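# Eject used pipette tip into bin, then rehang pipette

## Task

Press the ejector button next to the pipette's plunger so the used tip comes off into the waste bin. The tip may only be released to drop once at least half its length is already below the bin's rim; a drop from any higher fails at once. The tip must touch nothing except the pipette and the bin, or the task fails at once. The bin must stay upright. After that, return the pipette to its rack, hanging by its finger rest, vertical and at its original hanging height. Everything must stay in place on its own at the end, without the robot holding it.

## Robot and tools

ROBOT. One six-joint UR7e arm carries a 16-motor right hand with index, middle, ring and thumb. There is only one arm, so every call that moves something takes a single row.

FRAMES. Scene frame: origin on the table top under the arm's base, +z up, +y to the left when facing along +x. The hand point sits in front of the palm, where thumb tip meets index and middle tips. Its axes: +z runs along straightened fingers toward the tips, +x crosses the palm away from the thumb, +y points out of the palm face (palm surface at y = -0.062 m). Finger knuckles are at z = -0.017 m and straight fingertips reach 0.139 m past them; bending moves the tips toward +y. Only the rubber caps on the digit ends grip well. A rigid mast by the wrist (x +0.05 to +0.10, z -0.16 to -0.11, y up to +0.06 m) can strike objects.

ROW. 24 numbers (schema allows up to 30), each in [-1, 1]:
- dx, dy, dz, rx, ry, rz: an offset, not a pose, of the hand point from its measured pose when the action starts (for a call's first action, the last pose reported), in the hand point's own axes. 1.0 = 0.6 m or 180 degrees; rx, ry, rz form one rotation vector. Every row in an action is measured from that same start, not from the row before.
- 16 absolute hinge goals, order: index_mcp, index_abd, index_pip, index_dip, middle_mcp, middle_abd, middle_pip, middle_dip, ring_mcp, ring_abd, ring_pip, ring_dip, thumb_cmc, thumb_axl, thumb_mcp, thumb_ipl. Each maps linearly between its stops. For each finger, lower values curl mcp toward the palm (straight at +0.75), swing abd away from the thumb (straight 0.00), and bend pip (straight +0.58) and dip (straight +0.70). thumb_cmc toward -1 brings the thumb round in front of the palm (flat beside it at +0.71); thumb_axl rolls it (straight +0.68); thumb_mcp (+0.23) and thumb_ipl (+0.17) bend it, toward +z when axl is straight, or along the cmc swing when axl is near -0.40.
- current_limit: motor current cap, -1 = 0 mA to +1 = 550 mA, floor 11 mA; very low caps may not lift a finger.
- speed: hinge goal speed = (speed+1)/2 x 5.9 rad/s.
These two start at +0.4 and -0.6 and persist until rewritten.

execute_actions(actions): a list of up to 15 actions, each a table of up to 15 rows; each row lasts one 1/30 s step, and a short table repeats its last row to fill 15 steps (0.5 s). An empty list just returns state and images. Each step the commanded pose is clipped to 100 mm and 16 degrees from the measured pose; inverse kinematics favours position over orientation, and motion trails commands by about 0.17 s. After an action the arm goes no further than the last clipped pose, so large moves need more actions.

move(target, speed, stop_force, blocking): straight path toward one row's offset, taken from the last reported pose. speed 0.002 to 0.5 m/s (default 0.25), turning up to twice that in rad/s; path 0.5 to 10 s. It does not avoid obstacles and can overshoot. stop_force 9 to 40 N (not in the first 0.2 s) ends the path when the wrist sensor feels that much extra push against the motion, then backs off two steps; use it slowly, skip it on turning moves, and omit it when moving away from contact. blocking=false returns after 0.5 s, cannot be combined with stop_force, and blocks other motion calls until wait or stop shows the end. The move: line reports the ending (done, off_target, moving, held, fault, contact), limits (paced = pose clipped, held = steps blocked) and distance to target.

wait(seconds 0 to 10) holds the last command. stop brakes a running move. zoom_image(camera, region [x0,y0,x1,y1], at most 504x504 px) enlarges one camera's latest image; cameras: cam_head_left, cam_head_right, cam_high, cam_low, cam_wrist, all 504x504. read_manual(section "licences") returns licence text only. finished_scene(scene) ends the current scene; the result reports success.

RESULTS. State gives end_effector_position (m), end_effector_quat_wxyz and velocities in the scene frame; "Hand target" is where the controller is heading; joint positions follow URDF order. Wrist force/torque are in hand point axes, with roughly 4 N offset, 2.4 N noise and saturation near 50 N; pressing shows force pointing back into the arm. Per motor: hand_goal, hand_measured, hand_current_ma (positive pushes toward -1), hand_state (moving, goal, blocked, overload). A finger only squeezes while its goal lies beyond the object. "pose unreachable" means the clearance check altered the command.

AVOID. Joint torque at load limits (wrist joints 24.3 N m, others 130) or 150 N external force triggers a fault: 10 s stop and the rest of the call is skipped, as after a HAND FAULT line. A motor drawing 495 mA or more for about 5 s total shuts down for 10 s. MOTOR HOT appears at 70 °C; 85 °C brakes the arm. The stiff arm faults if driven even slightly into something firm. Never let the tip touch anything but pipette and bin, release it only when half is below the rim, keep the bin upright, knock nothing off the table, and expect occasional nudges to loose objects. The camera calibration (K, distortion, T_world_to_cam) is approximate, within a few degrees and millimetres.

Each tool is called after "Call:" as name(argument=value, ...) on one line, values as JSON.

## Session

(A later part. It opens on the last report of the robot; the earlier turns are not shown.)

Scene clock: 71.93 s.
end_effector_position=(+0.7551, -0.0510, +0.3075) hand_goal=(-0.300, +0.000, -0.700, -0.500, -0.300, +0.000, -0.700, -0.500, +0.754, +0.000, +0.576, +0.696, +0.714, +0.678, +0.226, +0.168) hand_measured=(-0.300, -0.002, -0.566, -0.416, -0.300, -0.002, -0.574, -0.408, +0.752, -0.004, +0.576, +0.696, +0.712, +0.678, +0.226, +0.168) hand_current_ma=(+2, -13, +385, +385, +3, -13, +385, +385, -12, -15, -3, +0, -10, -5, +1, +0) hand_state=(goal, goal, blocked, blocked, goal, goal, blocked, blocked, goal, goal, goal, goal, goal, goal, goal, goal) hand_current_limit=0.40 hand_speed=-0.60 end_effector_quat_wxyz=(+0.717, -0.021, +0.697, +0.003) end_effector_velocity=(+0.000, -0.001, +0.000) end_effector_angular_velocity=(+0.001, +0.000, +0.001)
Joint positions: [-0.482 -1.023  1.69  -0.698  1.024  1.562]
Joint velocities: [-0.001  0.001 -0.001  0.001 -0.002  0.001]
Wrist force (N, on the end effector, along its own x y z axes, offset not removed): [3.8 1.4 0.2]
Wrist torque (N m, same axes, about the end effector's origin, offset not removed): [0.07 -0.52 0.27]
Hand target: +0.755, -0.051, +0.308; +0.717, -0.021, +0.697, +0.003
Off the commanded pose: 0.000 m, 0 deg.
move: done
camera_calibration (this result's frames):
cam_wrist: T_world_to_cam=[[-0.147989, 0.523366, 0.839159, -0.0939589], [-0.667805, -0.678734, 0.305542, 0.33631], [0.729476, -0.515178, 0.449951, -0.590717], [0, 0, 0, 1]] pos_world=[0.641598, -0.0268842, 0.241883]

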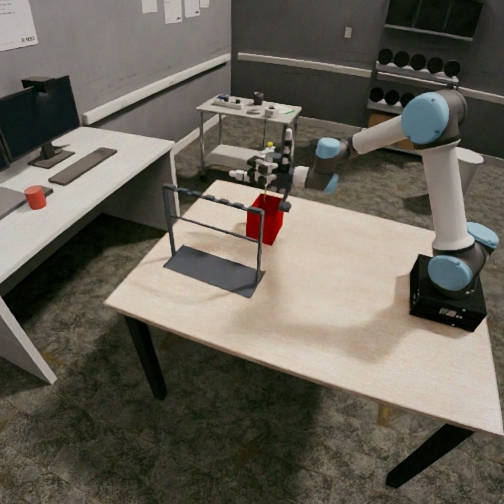

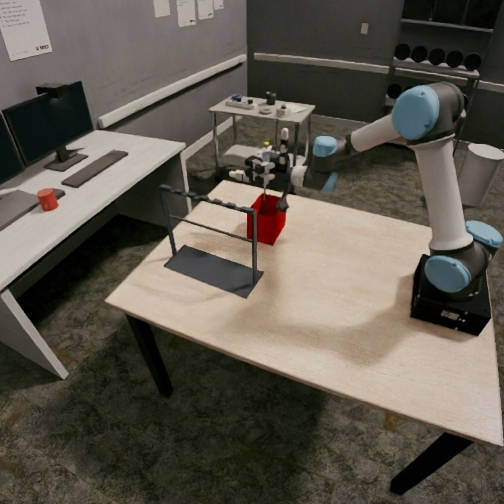

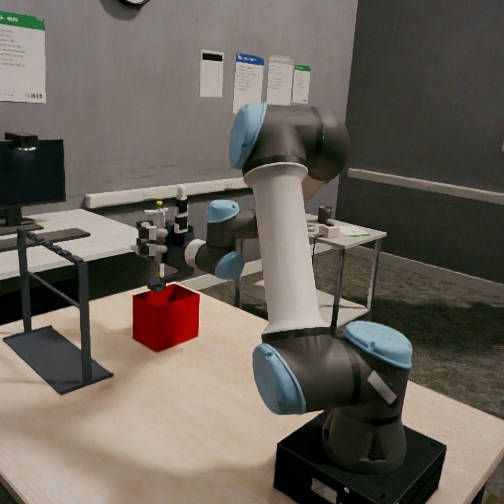

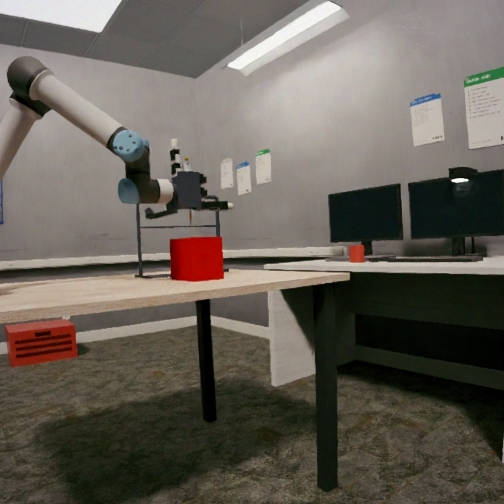

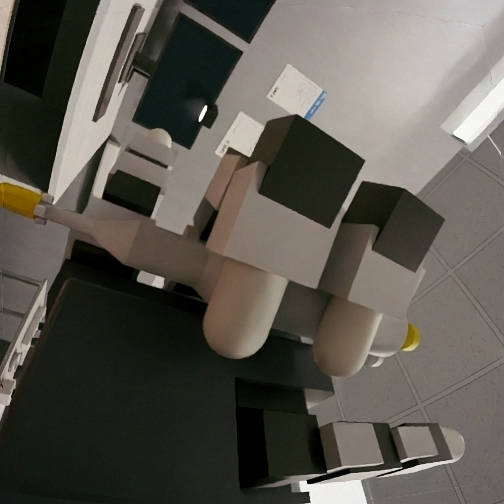

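Call:
move(target=[0.125,0,0,0,0,0,-0.3,0,-0.7,-0.5,-0.3,0,-0.7,-0.5,0.754,0,0.576,0.696,0.714,0.678,0.226,0.168,0.4,-0.6], speed=0.04, stop_force=10)

Call:
zoom_image(camera="cam_head_left", region=[200, 120, 360, 260])

Call:
zoom_image(camera="cam_low", region=[100, 130, 260, 290])

Call:
zoom_image(camera="cam_high", region=[80, 190, 240, 350])

Scene clock: 75.67 s.
end_effector_position=(+0.7572, -0.0530, +0.2326) hand_goal=(-0.300, +0.000, -0.700, -0.500, -0.300, +0.000, -0.700, -0.500, +0.754, +0.000, +0.576, +0.696, +0.714, +0.678, +0.226, +0.168) hand_measured=(-0.300, -0.002, -0.566, -0.416, -0.300, -0.002, -0.574, -0.408, +0.752, -0.004, +0.576, +0.696, +0.712, +0.678, +0.226, +0.168) hand_current_ma=(+2, -13, +385, +385, +3, -13, +385, +385, -12, -15, -3, +0, -10, -5, +1, +0) hand_state=(goal, goal, blocked, blocked, goal, goal, blocked, blocked, goal, goal, goal, goal, goal, goal, goal, goal) hand_current_limit=0.40 hand_speed=-0.60 end_effector_quat_wxyz=(+0.717, -0.021, +0.697, +0.003) end_effector_velocity=(+0.000, -0.001, -0.002) end_effector_angular_velocity=(-0.002, -0.000, -0.001)
Joint positions: [-0.483 -0.898  1.72  -0.852  1.023  1.562]
Joint velocities: [-0.001  0.003  0.    -0.004 -0.    -0.002]
Wrist force (N, on the end effector, along its own x y z axes, offset not removed): [5.2 1.9 -0.8]
Wrist torque (N m, same axes, about the end effector's origin, offset not removed): [0.47 -0.92 0.21]
Hand target: +0.757, -0.053, +0.233; +0.717, -0.021, +0.697, +0.003
Off the commanded pose: 0.000 m, 0 deg.
move: done
camera_calibration (this result's frames):
cam_wrist: T_world_to_cam=[[-0.147984, 0.523463, 0.839099, -0.029759], [-0.667804, -0.678698, 0.305624, 0.359259], [0.729478, -0.515126, 0.450007, -0.559618], [0, 0, 0, 1]] pos_world=[0.64374, -0.0288676, 0.167004]

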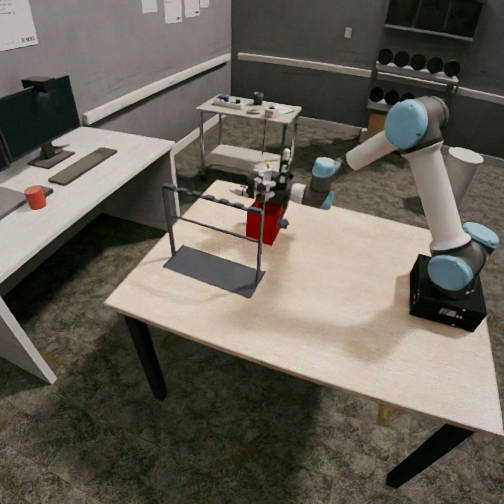

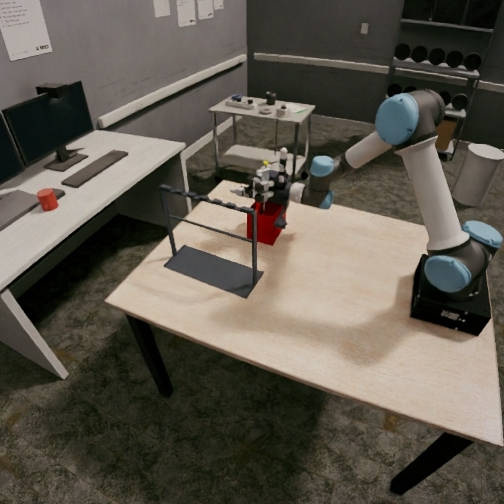

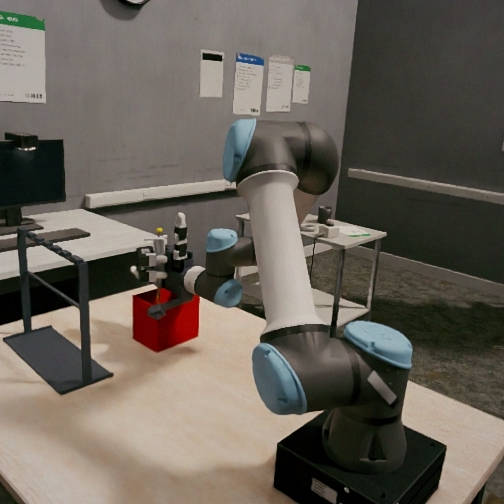

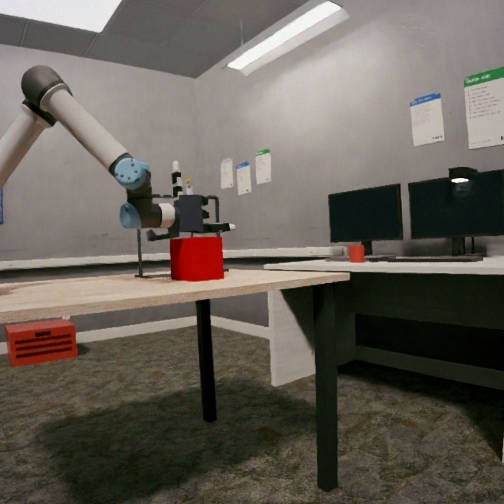

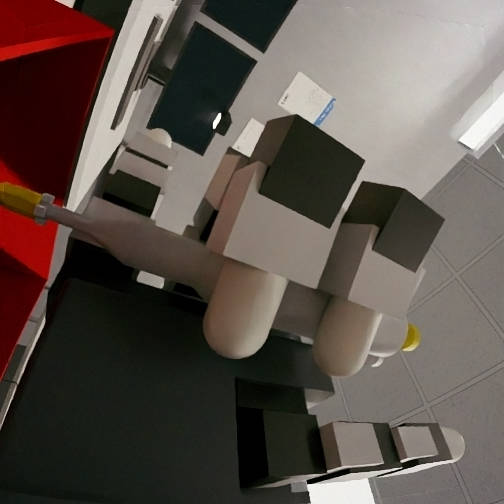

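Region (200, 120, 360, 260) of cam_head_left's 504x504 image, scaled by 3.150, with more detail than that image has; it fills the top 441 rows of this view, and the rest is white.

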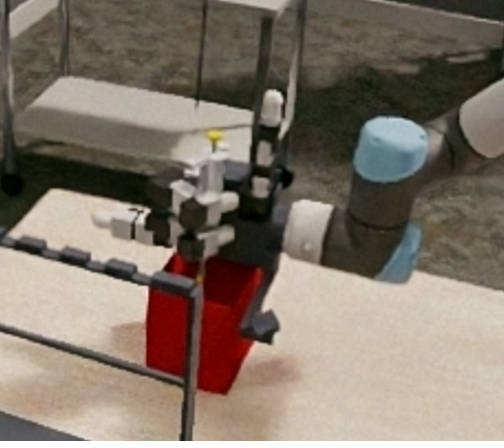

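Region (100, 130, 260, 290) of cam_low's 504x504 image, scaled by 3.150, with more detail than that image has.

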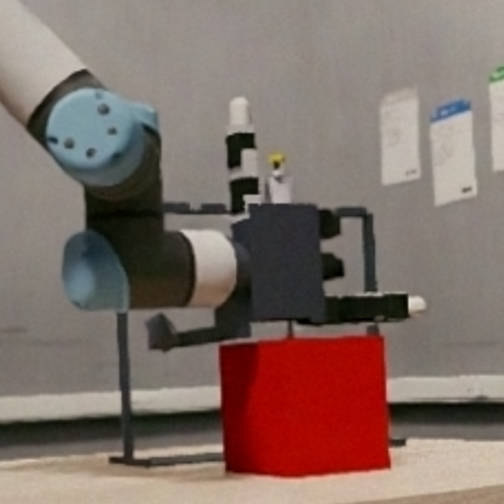

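Region (80, 190, 240, 350) of cam_high's 504x504 image, scaled by 3.150, with more detail than that image has.

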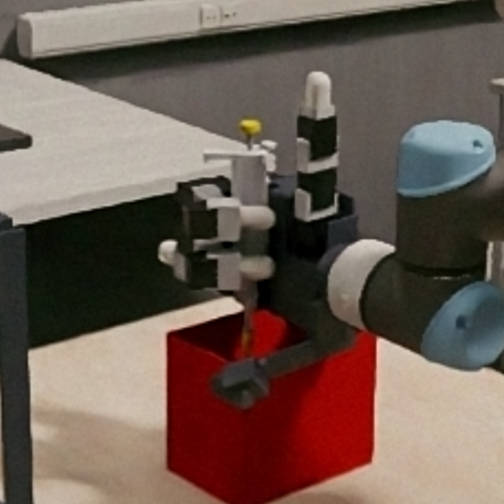

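Call:
move(target=[0,0,0,0,0,0,-0.3,0,-0.7,-0.5,-0.3,0,-0.7,-0.5,0.754,0,0.576,0.696,0.5,0.678,-0.05,-0.45,0.4,-0.6], speed=0.04)

Call:
zoom_image(camera="cam_head_left", region=[220, 130, 320, 230])

Call:
zoom_image(camera="cam_high", region=[110, 200, 210, 300])

Scene clock: 80.83 s.
end_effector_position=(+0.7572, -0.0530, +0.2326) hand_goal=(-0.300, +0.000, -0.700, -0.500, -0.300, +0.000, -0.700, -0.500, +0.754, +0.000, +0.576, +0.696, +0.500, +0.678, -0.050, -0.450) hand_measured=(-0.296, -0.002, -0.570, -0.416, -0.300, -0.002, -0.574, -0.408, +0.752, -0.004, +0.576, +0.696, +0.490, +0.672, +0.004, -0.324) hand_current_ma=(+23, -11, +385, +385, +2, -13, +385, +385, -12, -15, -3, +0, -51, -43, +365, +378) hand_state=(goal, goal, blocked, blocked, goal, goal, blocked, blocked, goal, goal, goal, goal, goal, goal, blocked, moving) hand_current_limit=0.40 hand_speed=-0.60 end_effector_quat_wxyz=(+0.717, -0.021, +0.697, +0.003) end_effector_velocity=(+0.000, +0.000, +0.000) end_effector_angular_velocity=(-0.001, -0.001, +0.000)
Joint positions: [-0.483 -0.898  1.72  -0.852  1.023  1.562]
Joint velocities: [ 0.     0.    -0.    -0.001  0.    -0.   ]
Wrist force (N, on the end effector, along its own x y z axes, offset not removed): [6.7 1.2 0.1]
Wrist torque (N m, same axes, about the end effector's origin, offset not removed): [0.19 -0.94 0.32]
Hand target: +0.757, -0.053, +0.233; +0.717, -0.021, +0.697, +0.003
Off the commanded pose: 0.000 m, 0 deg.
move: done
camera_calibration (this result's frames):
cam_wrist: T_world_to_cam=[[-0.147973, 0.523456, 0.839105, -0.0297659], [-0.6678, -0.678701, 0.305628, 0.359256], [0.729484, -0.51513, 0.449993, -0.559612], [0, 0, 0, 1]] pos_world=[0.643735, -0.0288644, 0.167]

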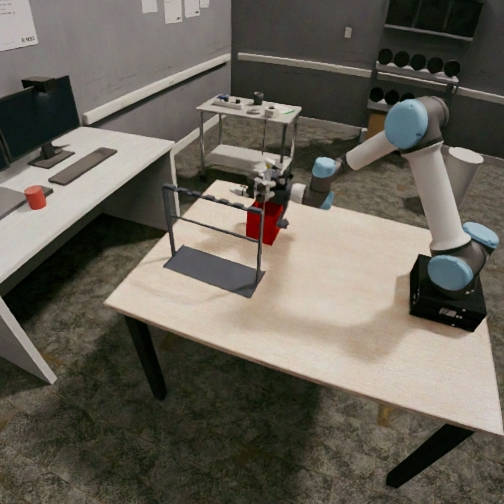

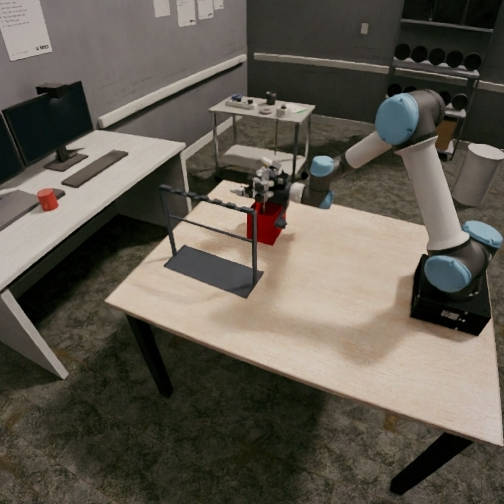

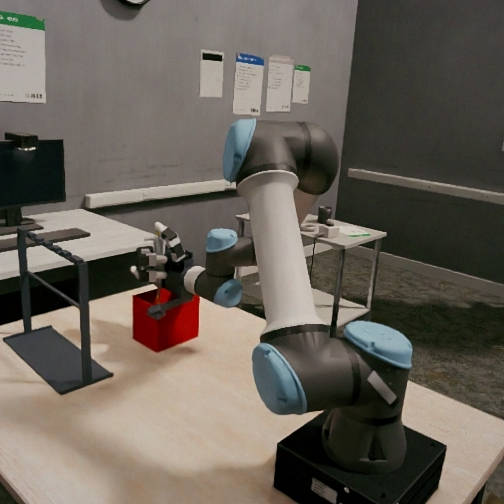

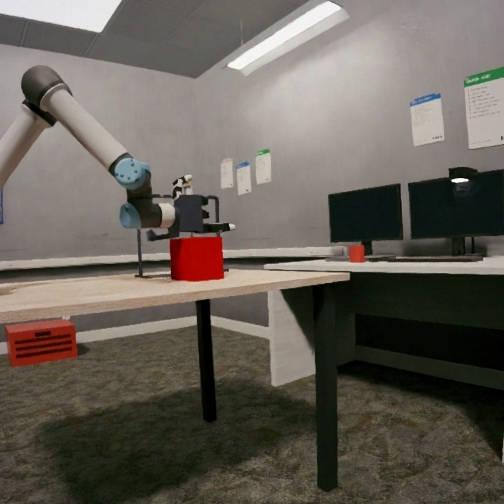

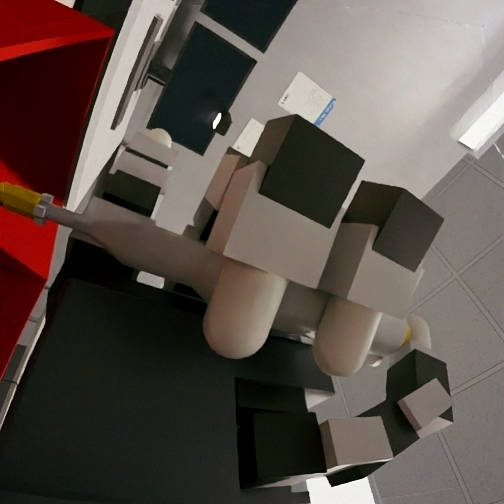

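Region (220, 130, 320, 230) of cam_head_left's 504x504 image, scaled by 5.040, with more detail than that image has.

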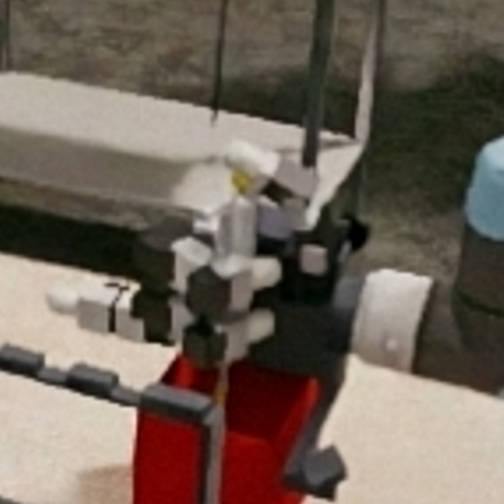

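Region (110, 200, 210, 300) of cam_high's 504x504 image, scaled by 5.040, with more detail than that image has.

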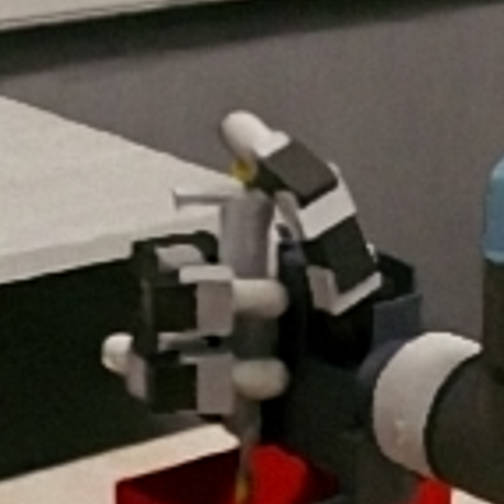

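Call:
move(target=[0,0,0,0,0,0,-0.3,0,-0.7,-0.5,-0.3,0,-0.7,-0.5,0.754,0,0.576,0.696,0.5,0.678,0.4,-0.1,0.4,-0.6], speed=0.04)

Call:
move(target=[0,0,0,0,0,0,-0.3,0,-0.7,-0.5,-0.3,0,-0.7,-0.5,0.754,0,0.576,0.696,0.72,0.678,0.3,-0.8,0.4,-0.6], speed=0.04)

Call:
zoom_image(camera="cam_head_left", region=[220, 130, 320, 230])

Call:
zoom_image(camera="cam_high", region=[110, 200, 210, 300])

Call:
zoom_image(camera="cam_low", region=[140, 150, 240, 250])

Scene clock: 85.63 s.
end_effector_position=(+0.7572, -0.0530, +0.2326) hand_goal=(-0.300, +0.000, -0.700, -0.500, -0.300, +0.000, -0.700, -0.500, +0.754, +0.000, +0.576, +0.696, +0.500, +0.678, +0.400, -0.100) hand_measured=(-0.300, +0.000, -0.570, -0.416, -0.300, -0.002, -0.574, -0.408, +0.752, -0.004, +0.576, +0.696, +0.500, +0.680, +0.398, -0.102) hand_current_ma=(+2, -4, +385, +385, +5, -5, +385, +385, -12, -15, -3, +0, -2, +11, -8, -16) hand_state=(goal, goal, blocked, blocked, goal, goal, blocked, blocked, goal, goal, goal, goal, goal, goal, goal, goal) hand_current_limit=0.40 hand_speed=-0.60 end_effector_quat_wxyz=(+0.717, -0.021, +0.697, +0.003) end_effector_velocity=(-0.000, +0.000, -0.000) end_effector_angular_velocity=(+0.001, +0.001, +0.001)
Joint positions: [-0.483 -0.898  1.72  -0.852  1.023  1.562]
Joint velocities: [ 0.     0.    -0.     0.001 -0.     0.   ]
Wrist force (N, on the end effector, along its own x y z axes, offset not removed): [2.0 4.3 -1.5]
Wrist torque (N m, same axes, about the end effector's origin, offset not removed): [0.70 -0.31 -0.06]
Hand target: +0.757, -0.053, +0.233; +0.717, -0.021, +0.697, +0.003
Off the commanded pose: 0.000 m, 0 deg.
move: done
camera_calibration (this result's frames):
cam_wrist: T_world_to_cam=[[-0.147973, 0.523457, 0.839105, -0.0297659], [-0.6678, -0.678701, 0.305628, 0.359256], [0.729484, -0.51513, 0.449994, -0.559612], [0, 0, 0, 1]] pos_world=[0.643735, -0.0288645, 0.167]

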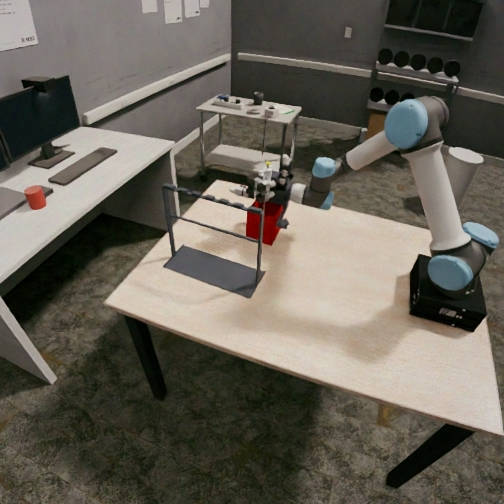

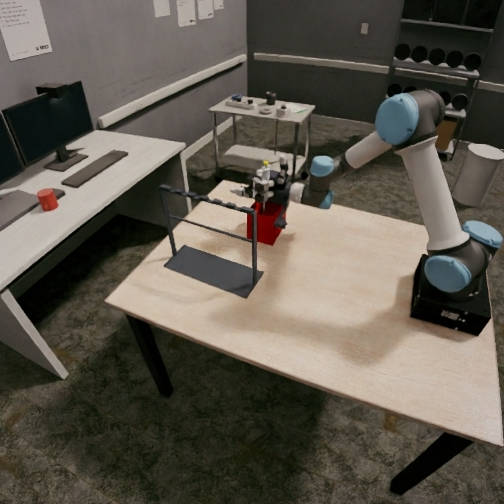

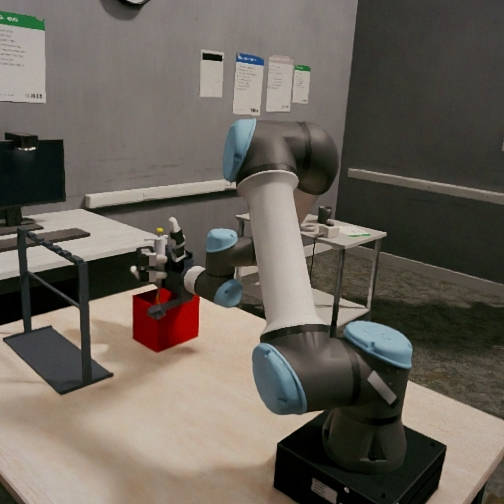

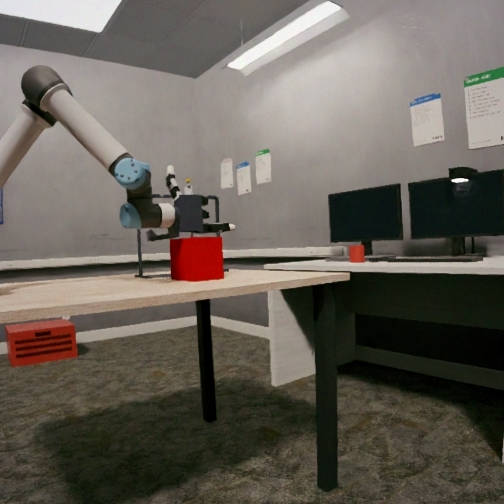

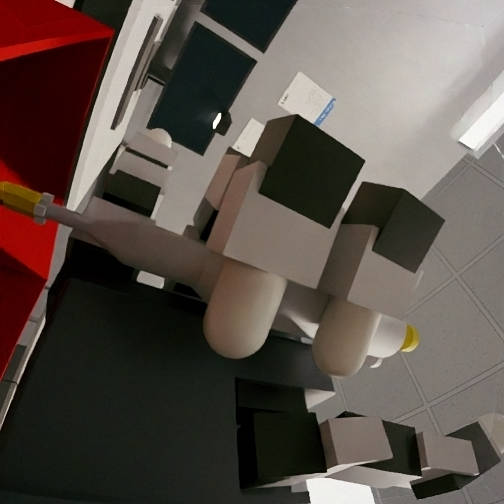

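Scene clock: 86.87 s.
end_effector_position=(+0.7572, -0.0530, +0.2326) hand_goal=(-0.300, +0.000, -0.700, -0.500, -0.300, +0.000, -0.700, -0.500, +0.754, +0.000, +0.576, +0.696, +0.720, +0.678, +0.300, -0.800) hand_measured=(-0.300, +0.000, -0.570, -0.416, -0.300, -0.002, -0.574, -0.408, +0.752, -0.004, +0.576, +0.696, +0.718, +0.680, +0.300, -0.800) hand_current_ma=(+2, -4, +385, +385, +5, -5, +385, +385, -12, -15, -3, +0, -12, +11, +7, +3) hand_state=(goal, goal, blocked, blocked, goal, goal, blocked, blocked, goal, goal, goal, goal, goal, goal, goal, goal) hand_current_limit=0.40 hand_speed=-0.60 end_effector_quat_wxyz=(+0.717, -0.021, +0.697, +0.003) end_effector_velocity=(-0.000, +0.000, +0.000) end_effector_angular_velocity=(+0.001, -0.000, -0.000)
Joint positions: [-0.483 -0.898  1.72  -0.852  1.023  1.562]
Joint velocities: [ 0.    -0.     0.    -0.     0.     0.001]
Wrist force (N, on the end effector, along its own x y z axes, offset not removed): [4.1 1.4 -0.6]
Wrist torque (N m, same axes, about the end effector's origin, offset not removed): [0.21 -0.69 0.44]
Hand target: +0.757, -0.053, +0.233; +0.717, -0.021, +0.697, +0.003
Off the commanded pose: 0.000 m, 0 deg.
move: done
camera_calibration (this result's frames):
cam_wrist: T_world_to_cam=[[-0.147973, 0.523457, 0.839105, -0.0297659], [-0.6678, -0.678701, 0.305628, 0.359256], [0.729484, -0.51513, 0.449994, -0.559612], [0, 0, 0, 1]] pos_world=[0.643735, -0.0288644, 0.167]

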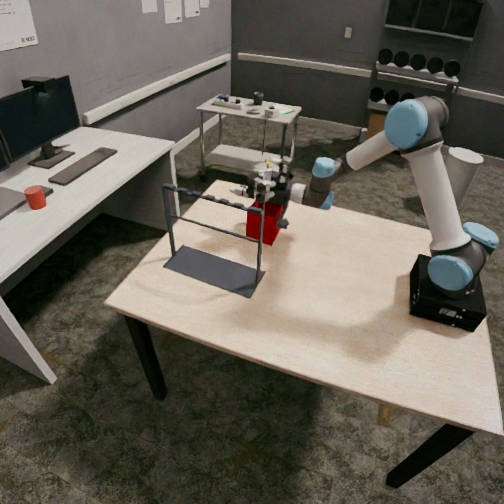

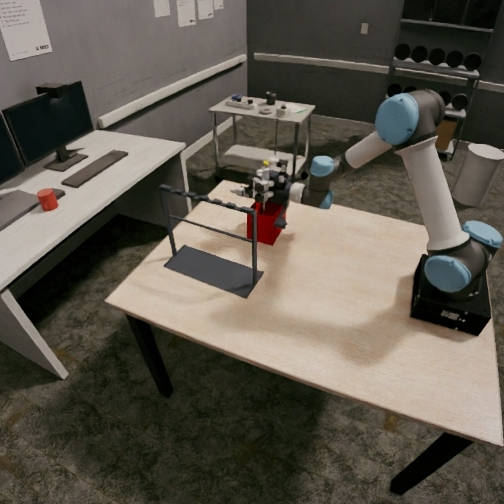

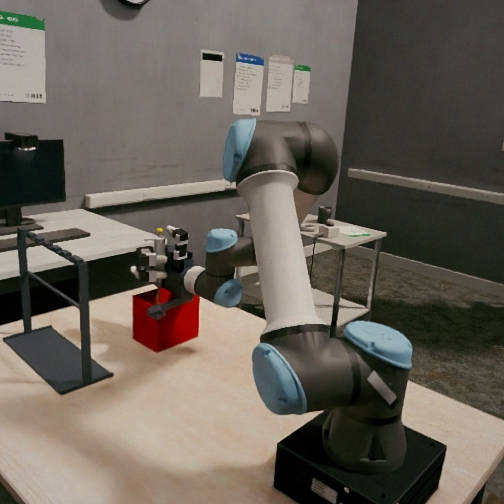

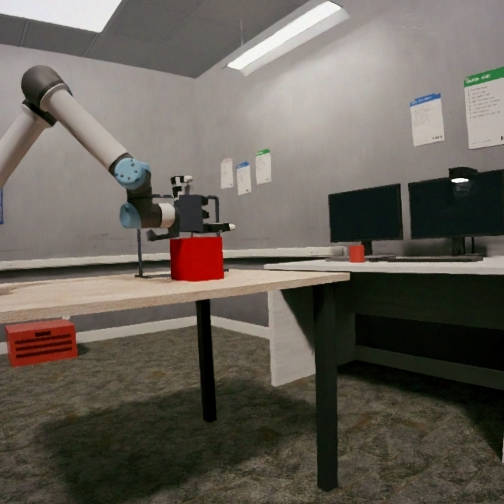

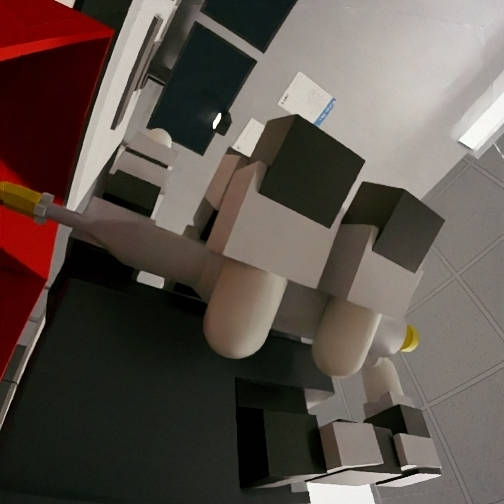

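Region (220, 130, 320, 230) of cam_head_left's 504x504 image, scaled by 5.040, with more detail than that image has.

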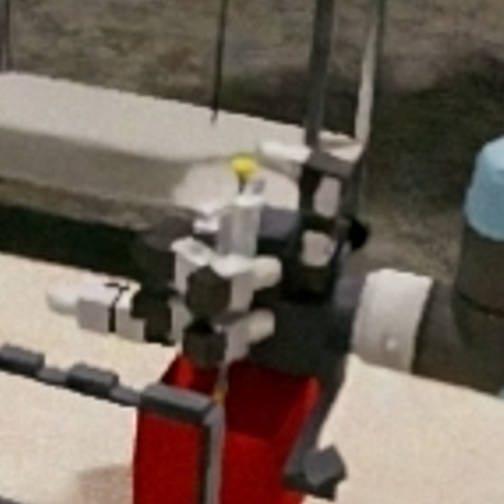

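Region (110, 200, 210, 300) of cam_high's 504x504 image, scaled by 5.040, with more detail than that image has.

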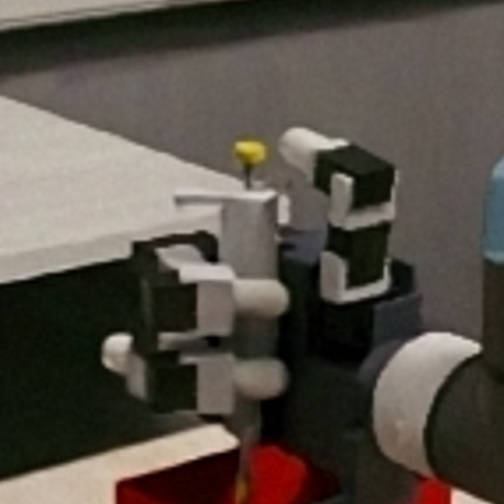

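Region (140, 150, 240, 250) of cam_low's 504x504 image, scaled by 5.040, with more detail than that image has.

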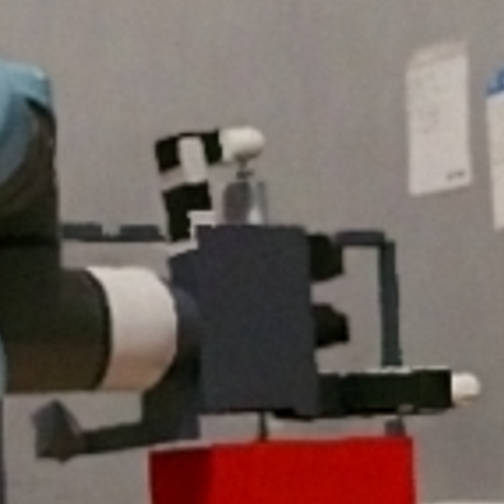

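Call:
move(target=[0,0,0,0,0,0,-0.3,0,-0.7,-0.5,-0.3,0,-0.7,-0.5,0.754,0,0.576,0.696,0.63,0.678,0.3,-0.8,0.4,-0.6], speed=0.04)

Call:
move(target=[0,0,0,0,0,0,-0.3,0,-0.7,-0.5,-0.3,0,-0.7,-0.5,0.754,0,0.576,0.696,0.63,0.678,-0.1,-1,0.4,-0.7], speed=0.04)

Call:
zoom_image(camera="cam_head_left", region=[220, 130, 320, 230])

Call:
zoom_image(camera="cam_high", region=[110, 200, 210, 300])

Call:
zoom_image(camera="cam_low", region=[140, 150, 240, 250])

Scene clock: 90.13 s.
end_effector_position=(+0.7572, -0.0530, +0.2326) hand_goal=(-0.300, +0.000, -0.700, -0.500, -0.300, +0.000, -0.700, -0.500, +0.754, +0.000, +0.576, +0.696, +0.630, +0.678, +0.300, -0.800) hand_measured=(-0.300, +0.000, -0.570, -0.416, -0.300, -0.002, -0.574, -0.408, +0.752, -0.004, +0.576, +0.696, +0.632, +0.680, +0.300, -0.800) hand_current_ma=(+2, -4, +385, +385, +5, -5, +385, +385, -12, -15, -3, +0, +9, +11, +7, +3) hand_state=(goal, goal, blocked, blocked, goal, goal, blocked, blocked, goal, goal, goal, goal, goal, goal, goal, goal) hand_current_limit=0.40 hand_speed=-0.60 end_effector_quat_wxyz=(+0.717, -0.021, +0.697, +0.003) end_effector_velocity=(-0.000, +0.000, -0.001) end_effector_angular_velocity=(+0.001, +0.001, +0.000)
Joint positions: [-0.483 -0.898  1.72  -0.852  1.023  1.562]
Joint velocities: [ 0.001  0.001  0.     0.     0.    -0.   ]
Wrist force (N, on the end effector, along its own x y z axes, offset not removed): [4.6 1.1 0.3]
Wrist torque (N m, same axes, about the end effector's origin, offset not removed): [0.20 -0.61 0.01]
Hand target: +0.757, -0.053, +0.233; +0.717, -0.021, +0.697, +0.003
Off the commanded pose: 0.000 m, 0 deg.
move: done
camera_calibration (this result's frames):
cam_wrist: T_world_to_cam=[[-0.147973, 0.523457, 0.839105, -0.0297657], [-0.6678, -0.678701, 0.305628, 0.359256], [0.729484, -0.515129, 0.449994, -0.559612], [0, 0, 0, 1]] pos_world=[0.643735, -0.0288645, 0.167]

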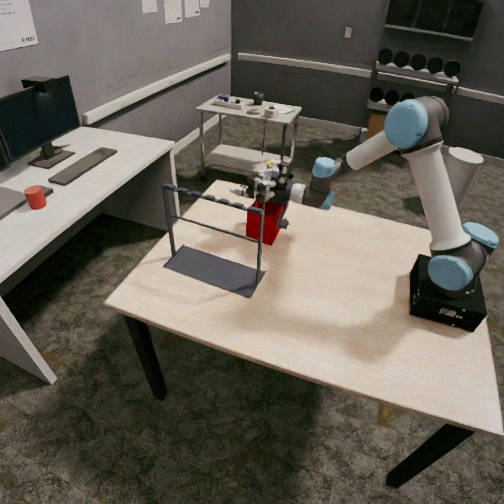

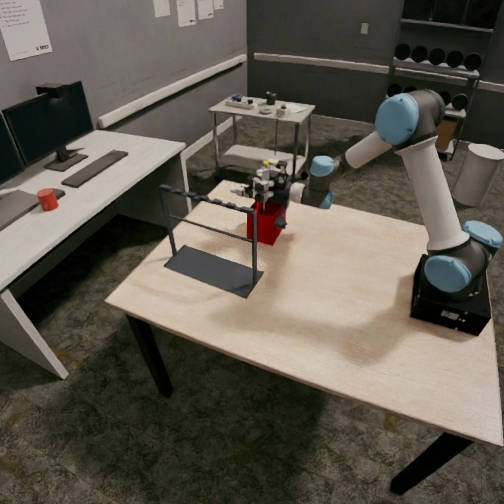

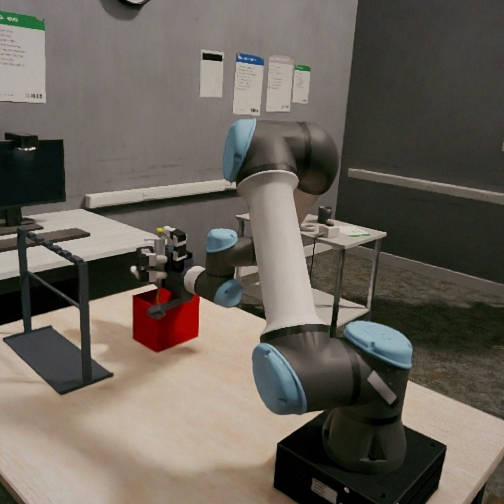

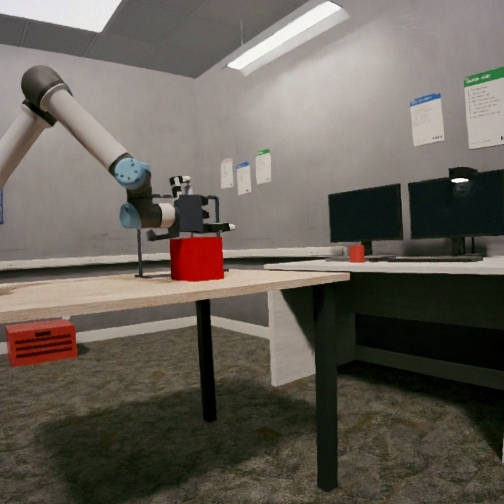

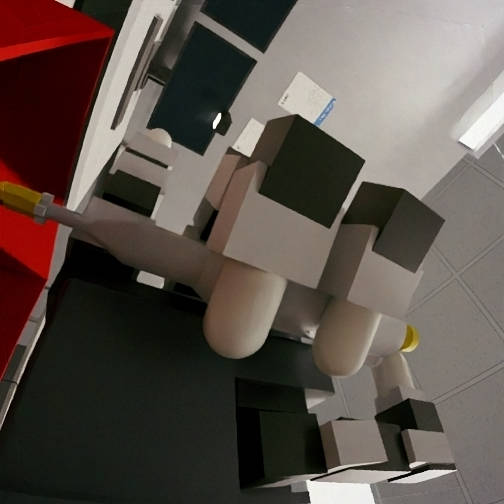

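Scene clock: 90.63 s.
end_effector_position=(+0.7572, -0.0530, +0.2326) hand_goal=(-0.300, +0.000, -0.700, -0.500, -0.300, +0.000, -0.700, -0.500, +0.754, +0.000, +0.576, +0.696, +0.630, +0.678, -0.100, -1.000) hand_measured=(-0.300, +0.000, -0.570, -0.416, -0.298, -0.002, -0.574, -0.408, +0.752, -0.004, +0.576, +0.696, +0.634, +0.680, +0.260, -0.844) hand_current_ma=(+1, -4, +385, +385, +6, -5, +385, +385, -12, -15, -3, +0, +16, +11, +385, +385) hand_state=(goal, goal, blocked, blocked, goal, goal, blocked, blocked, goal, goal, goal, goal, goal, goal, blocked, blocked) hand_current_limit=0.40 hand_speed=-0.70 end_effector_quat_wxyz=(+0.717, -0.021, +0.697, +0.003) end_effector_velocity=(-0.000, -0.001, -0.000) end_effector_angular_velocity=(-0.000, +0.001, -0.001)
Joint positions: [-0.483 -0.898  1.72  -0.852  1.023  1.562]
Joint velocities: [-0.001  0.     0.     0.001  0.    -0.001]
Wrist force (N, on the end effector, along its own x y z axes, offset not removed): [4.7 2.6 2.3]
Wrist torque (N m, same axes, about the end effector's origin, offset not removed): [0.22 -0.76 0.19]
Hand target: +0.757, -0.053, +0.233; +0.717, -0.021, +0.697, +0.003
Off the commanded pose: 0.000 m, 0 deg.
move: done
camera_calibration (this result's frames):
cam_wrist: T_world_to_cam=[[-0.147973, 0.523457, 0.839105, -0.0297658], [-0.6678, -0.6787, 0.305628, 0.359256], [0.729484, -0.51513, 0.449994, -0.559612], [0, 0, 0, 1]] pos_world=[0.643735, -0.0288645, 0.167]

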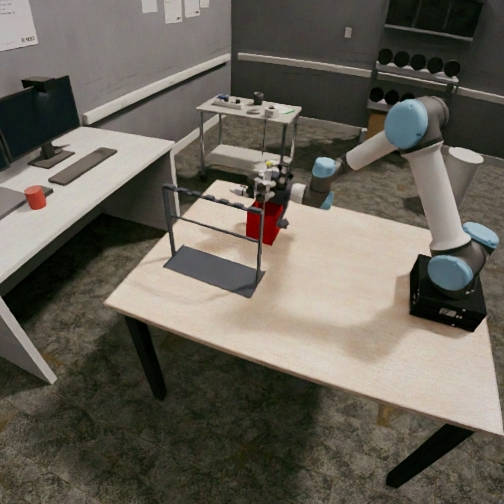

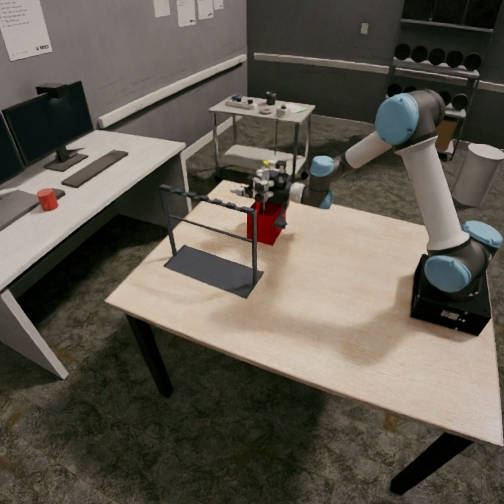

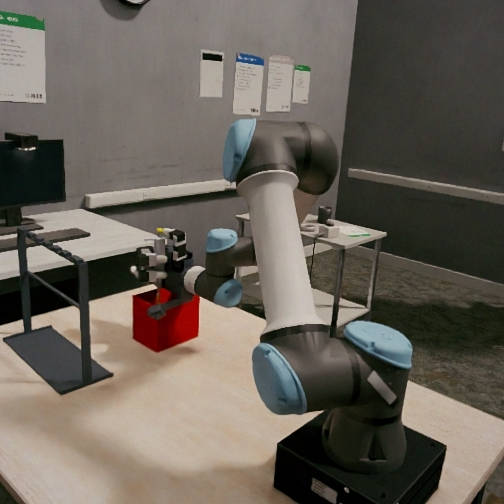

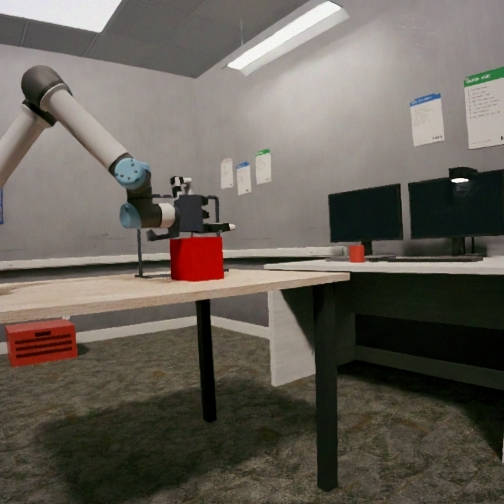

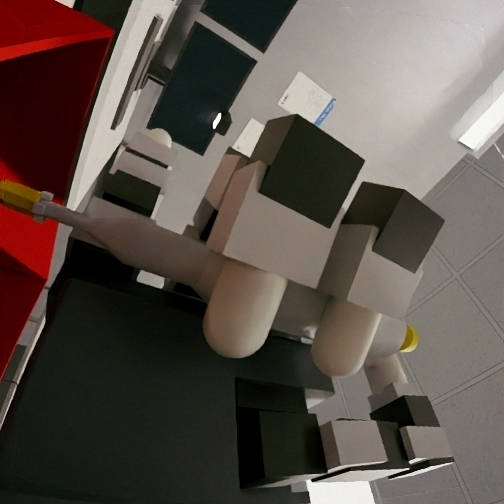

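Region (220, 130, 320, 230) of cam_head_left's 504x504 image, scaled by 5.040, with more detail than that image has.

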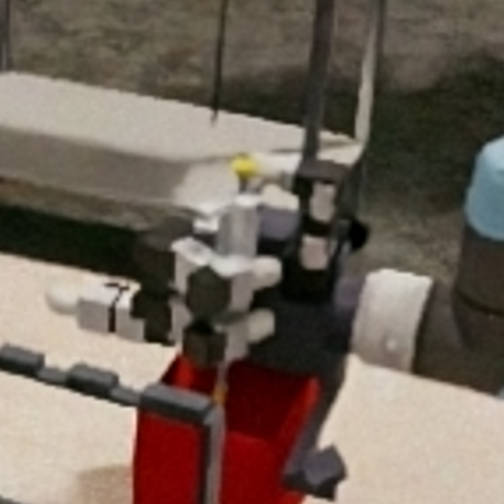

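Region (110, 200, 210, 300) of cam_high's 504x504 image, scaled by 5.040, with more detail than that image has.

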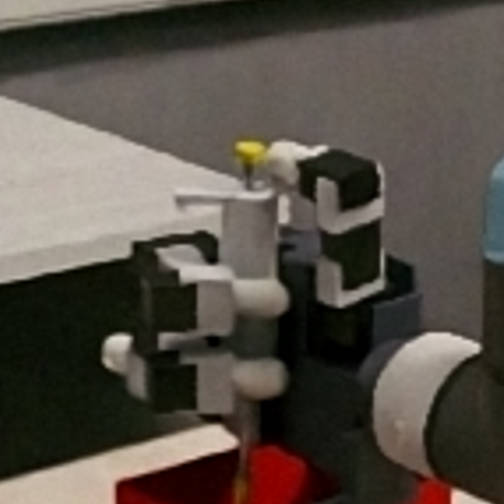

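Region (140, 150, 240, 250) of cam_low's 504x504 image, scaled by 5.040, with more detail than that image has.

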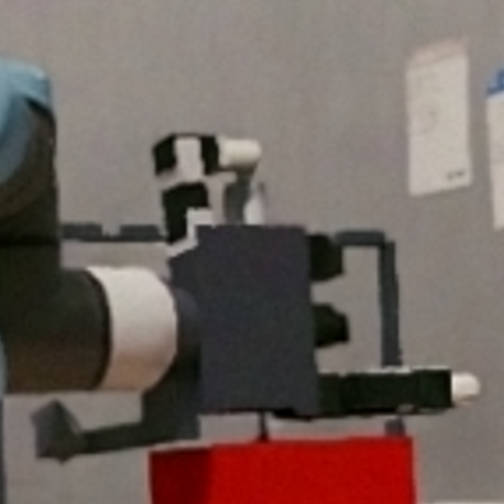

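It's on the ejector. More current briefly.

Call:
execute_actions(actions=[[[0,0,0,0,0,0,-0.3,0,-0.7,-0.5,-0.3,0,-0.7,-0.5,0.754,0,0.576,0.696,0.63,0.678,-0.1,-1,1,-0.7]],[[0,0,0,0,0,0,-0.3,0,-0.7,-0.5,-0.3,0,-0.7,-0.5,0.754,0,0.576,0.696,0.63,0.678,-0.1,-1,1,-0.7]],[[0,0,0,0,0,0,-0.3,0,-0.7,-0.5,-0.3,0,-0.7,-0.5,0.754,0,0.576,0.696,0.63,0.678,-0.1,-1,1,-0.7]],[[0,0,0,0,0,0,-0.3,0,-0.7,-0.5,-0.3,0,-0.7,-0.5,0.754,0,0.576,0.696,0.63,0.678,-0.1,-1,0.7,-0.7]]])

Call:
zoom_image(camera="cam_high", region=[110, 200, 210, 300])

Scene clock: 94.40 s.
end_effector_position=(+0.7572, -0.0530, +0.2326) hand_goal=(-0.300, +0.000, -0.700, -0.500, -0.300, +0.000, -0.700, -0.500, +0.754, +0.000, +0.576, +0.696, +0.630, +0.678, -0.100, -1.000) hand_measured=(-0.300, +0.000, -0.576, -0.416, -0.298, -0.002, -0.578, -0.408, +0.752, -0.004, +0.576, +0.696, +0.632, +0.678, +0.236, -0.882) hand_current_ma=(-1, -4, +467, +467, +6, -5, +468, +465, -12, -15, -3, +0, +7, +5, +467, +467) hand_state=(goal, goal, blocked, blocked, goal, goal, blocked, blocked, goal, goal, goal, goal, goal, goal, blocked, blocked) hand_current_limit=0.70 hand_speed=-0.70 end_effector_quat_wxyz=(+0.717, -0.021, +0.697, +0.003) end_effector_velocity=(-0.000, +0.001, -0.001) end_effector_angular_velocity=(-0.000, +0.001, +0.001)
Joint positions: [-0.483 -0.898  1.72  -0.852  1.023  1.562]
Joint velocities: [ 0.001  0.001  0.     0.     0.    -0.001]
Wrist force (N, on the end effector, along its own x y z axes, offset not removed): [1.9 1.3 -0.9]
Wrist torque (N m, same axes, about the end effector's origin, offset not removed): [0.25 -0.24 -0.10]
Hand target: +0.757, -0.053, +0.233; +0.717, -0.021, +0.697, +0.003
Off the commanded pose: 0.000 m, 0 deg.
camera_calibration (this result's frames):
cam_wrist: T_world_to_cam=[[-0.147974, 0.523458, 0.839104, -0.0297655], [-0.6678, -0.6787, 0.305628, 0.359256], [0.729484, -0.515129, 0.449995, -0.559613], [0, 0, 0, 1]] pos_world=[0.643735, -0.0288645, 0.167]

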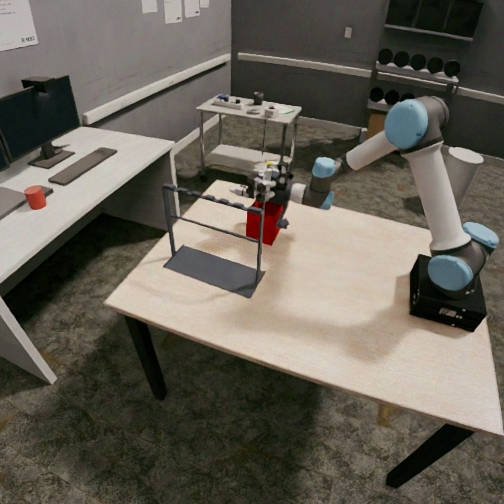

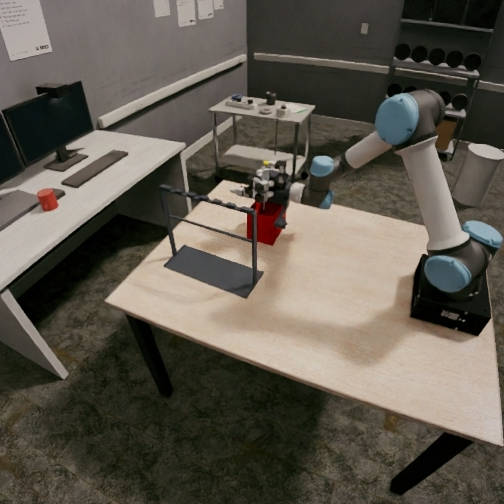

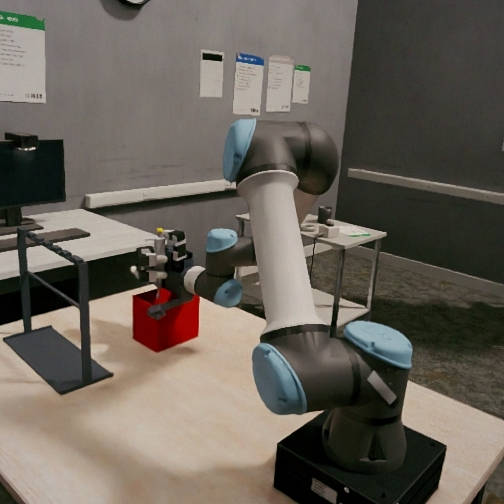

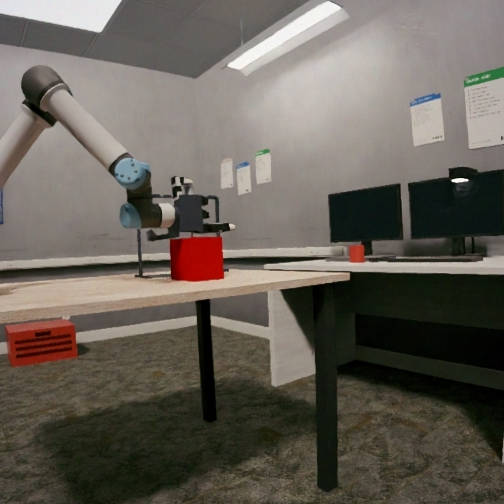

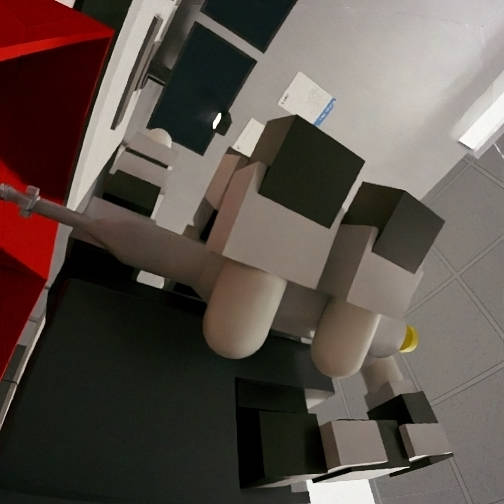

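Region (110, 200, 210, 300) of cam_high's 504x504 image, scaled by 5.040, with more detail than that image has.

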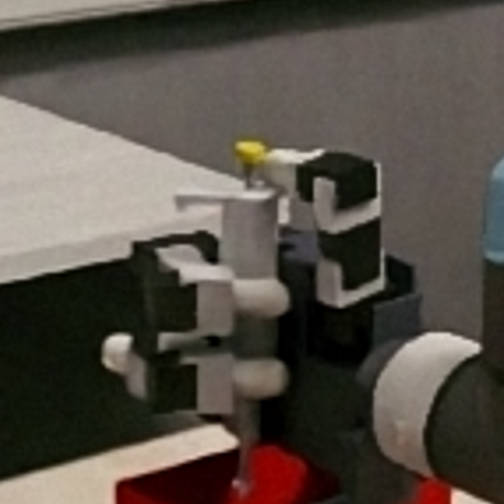

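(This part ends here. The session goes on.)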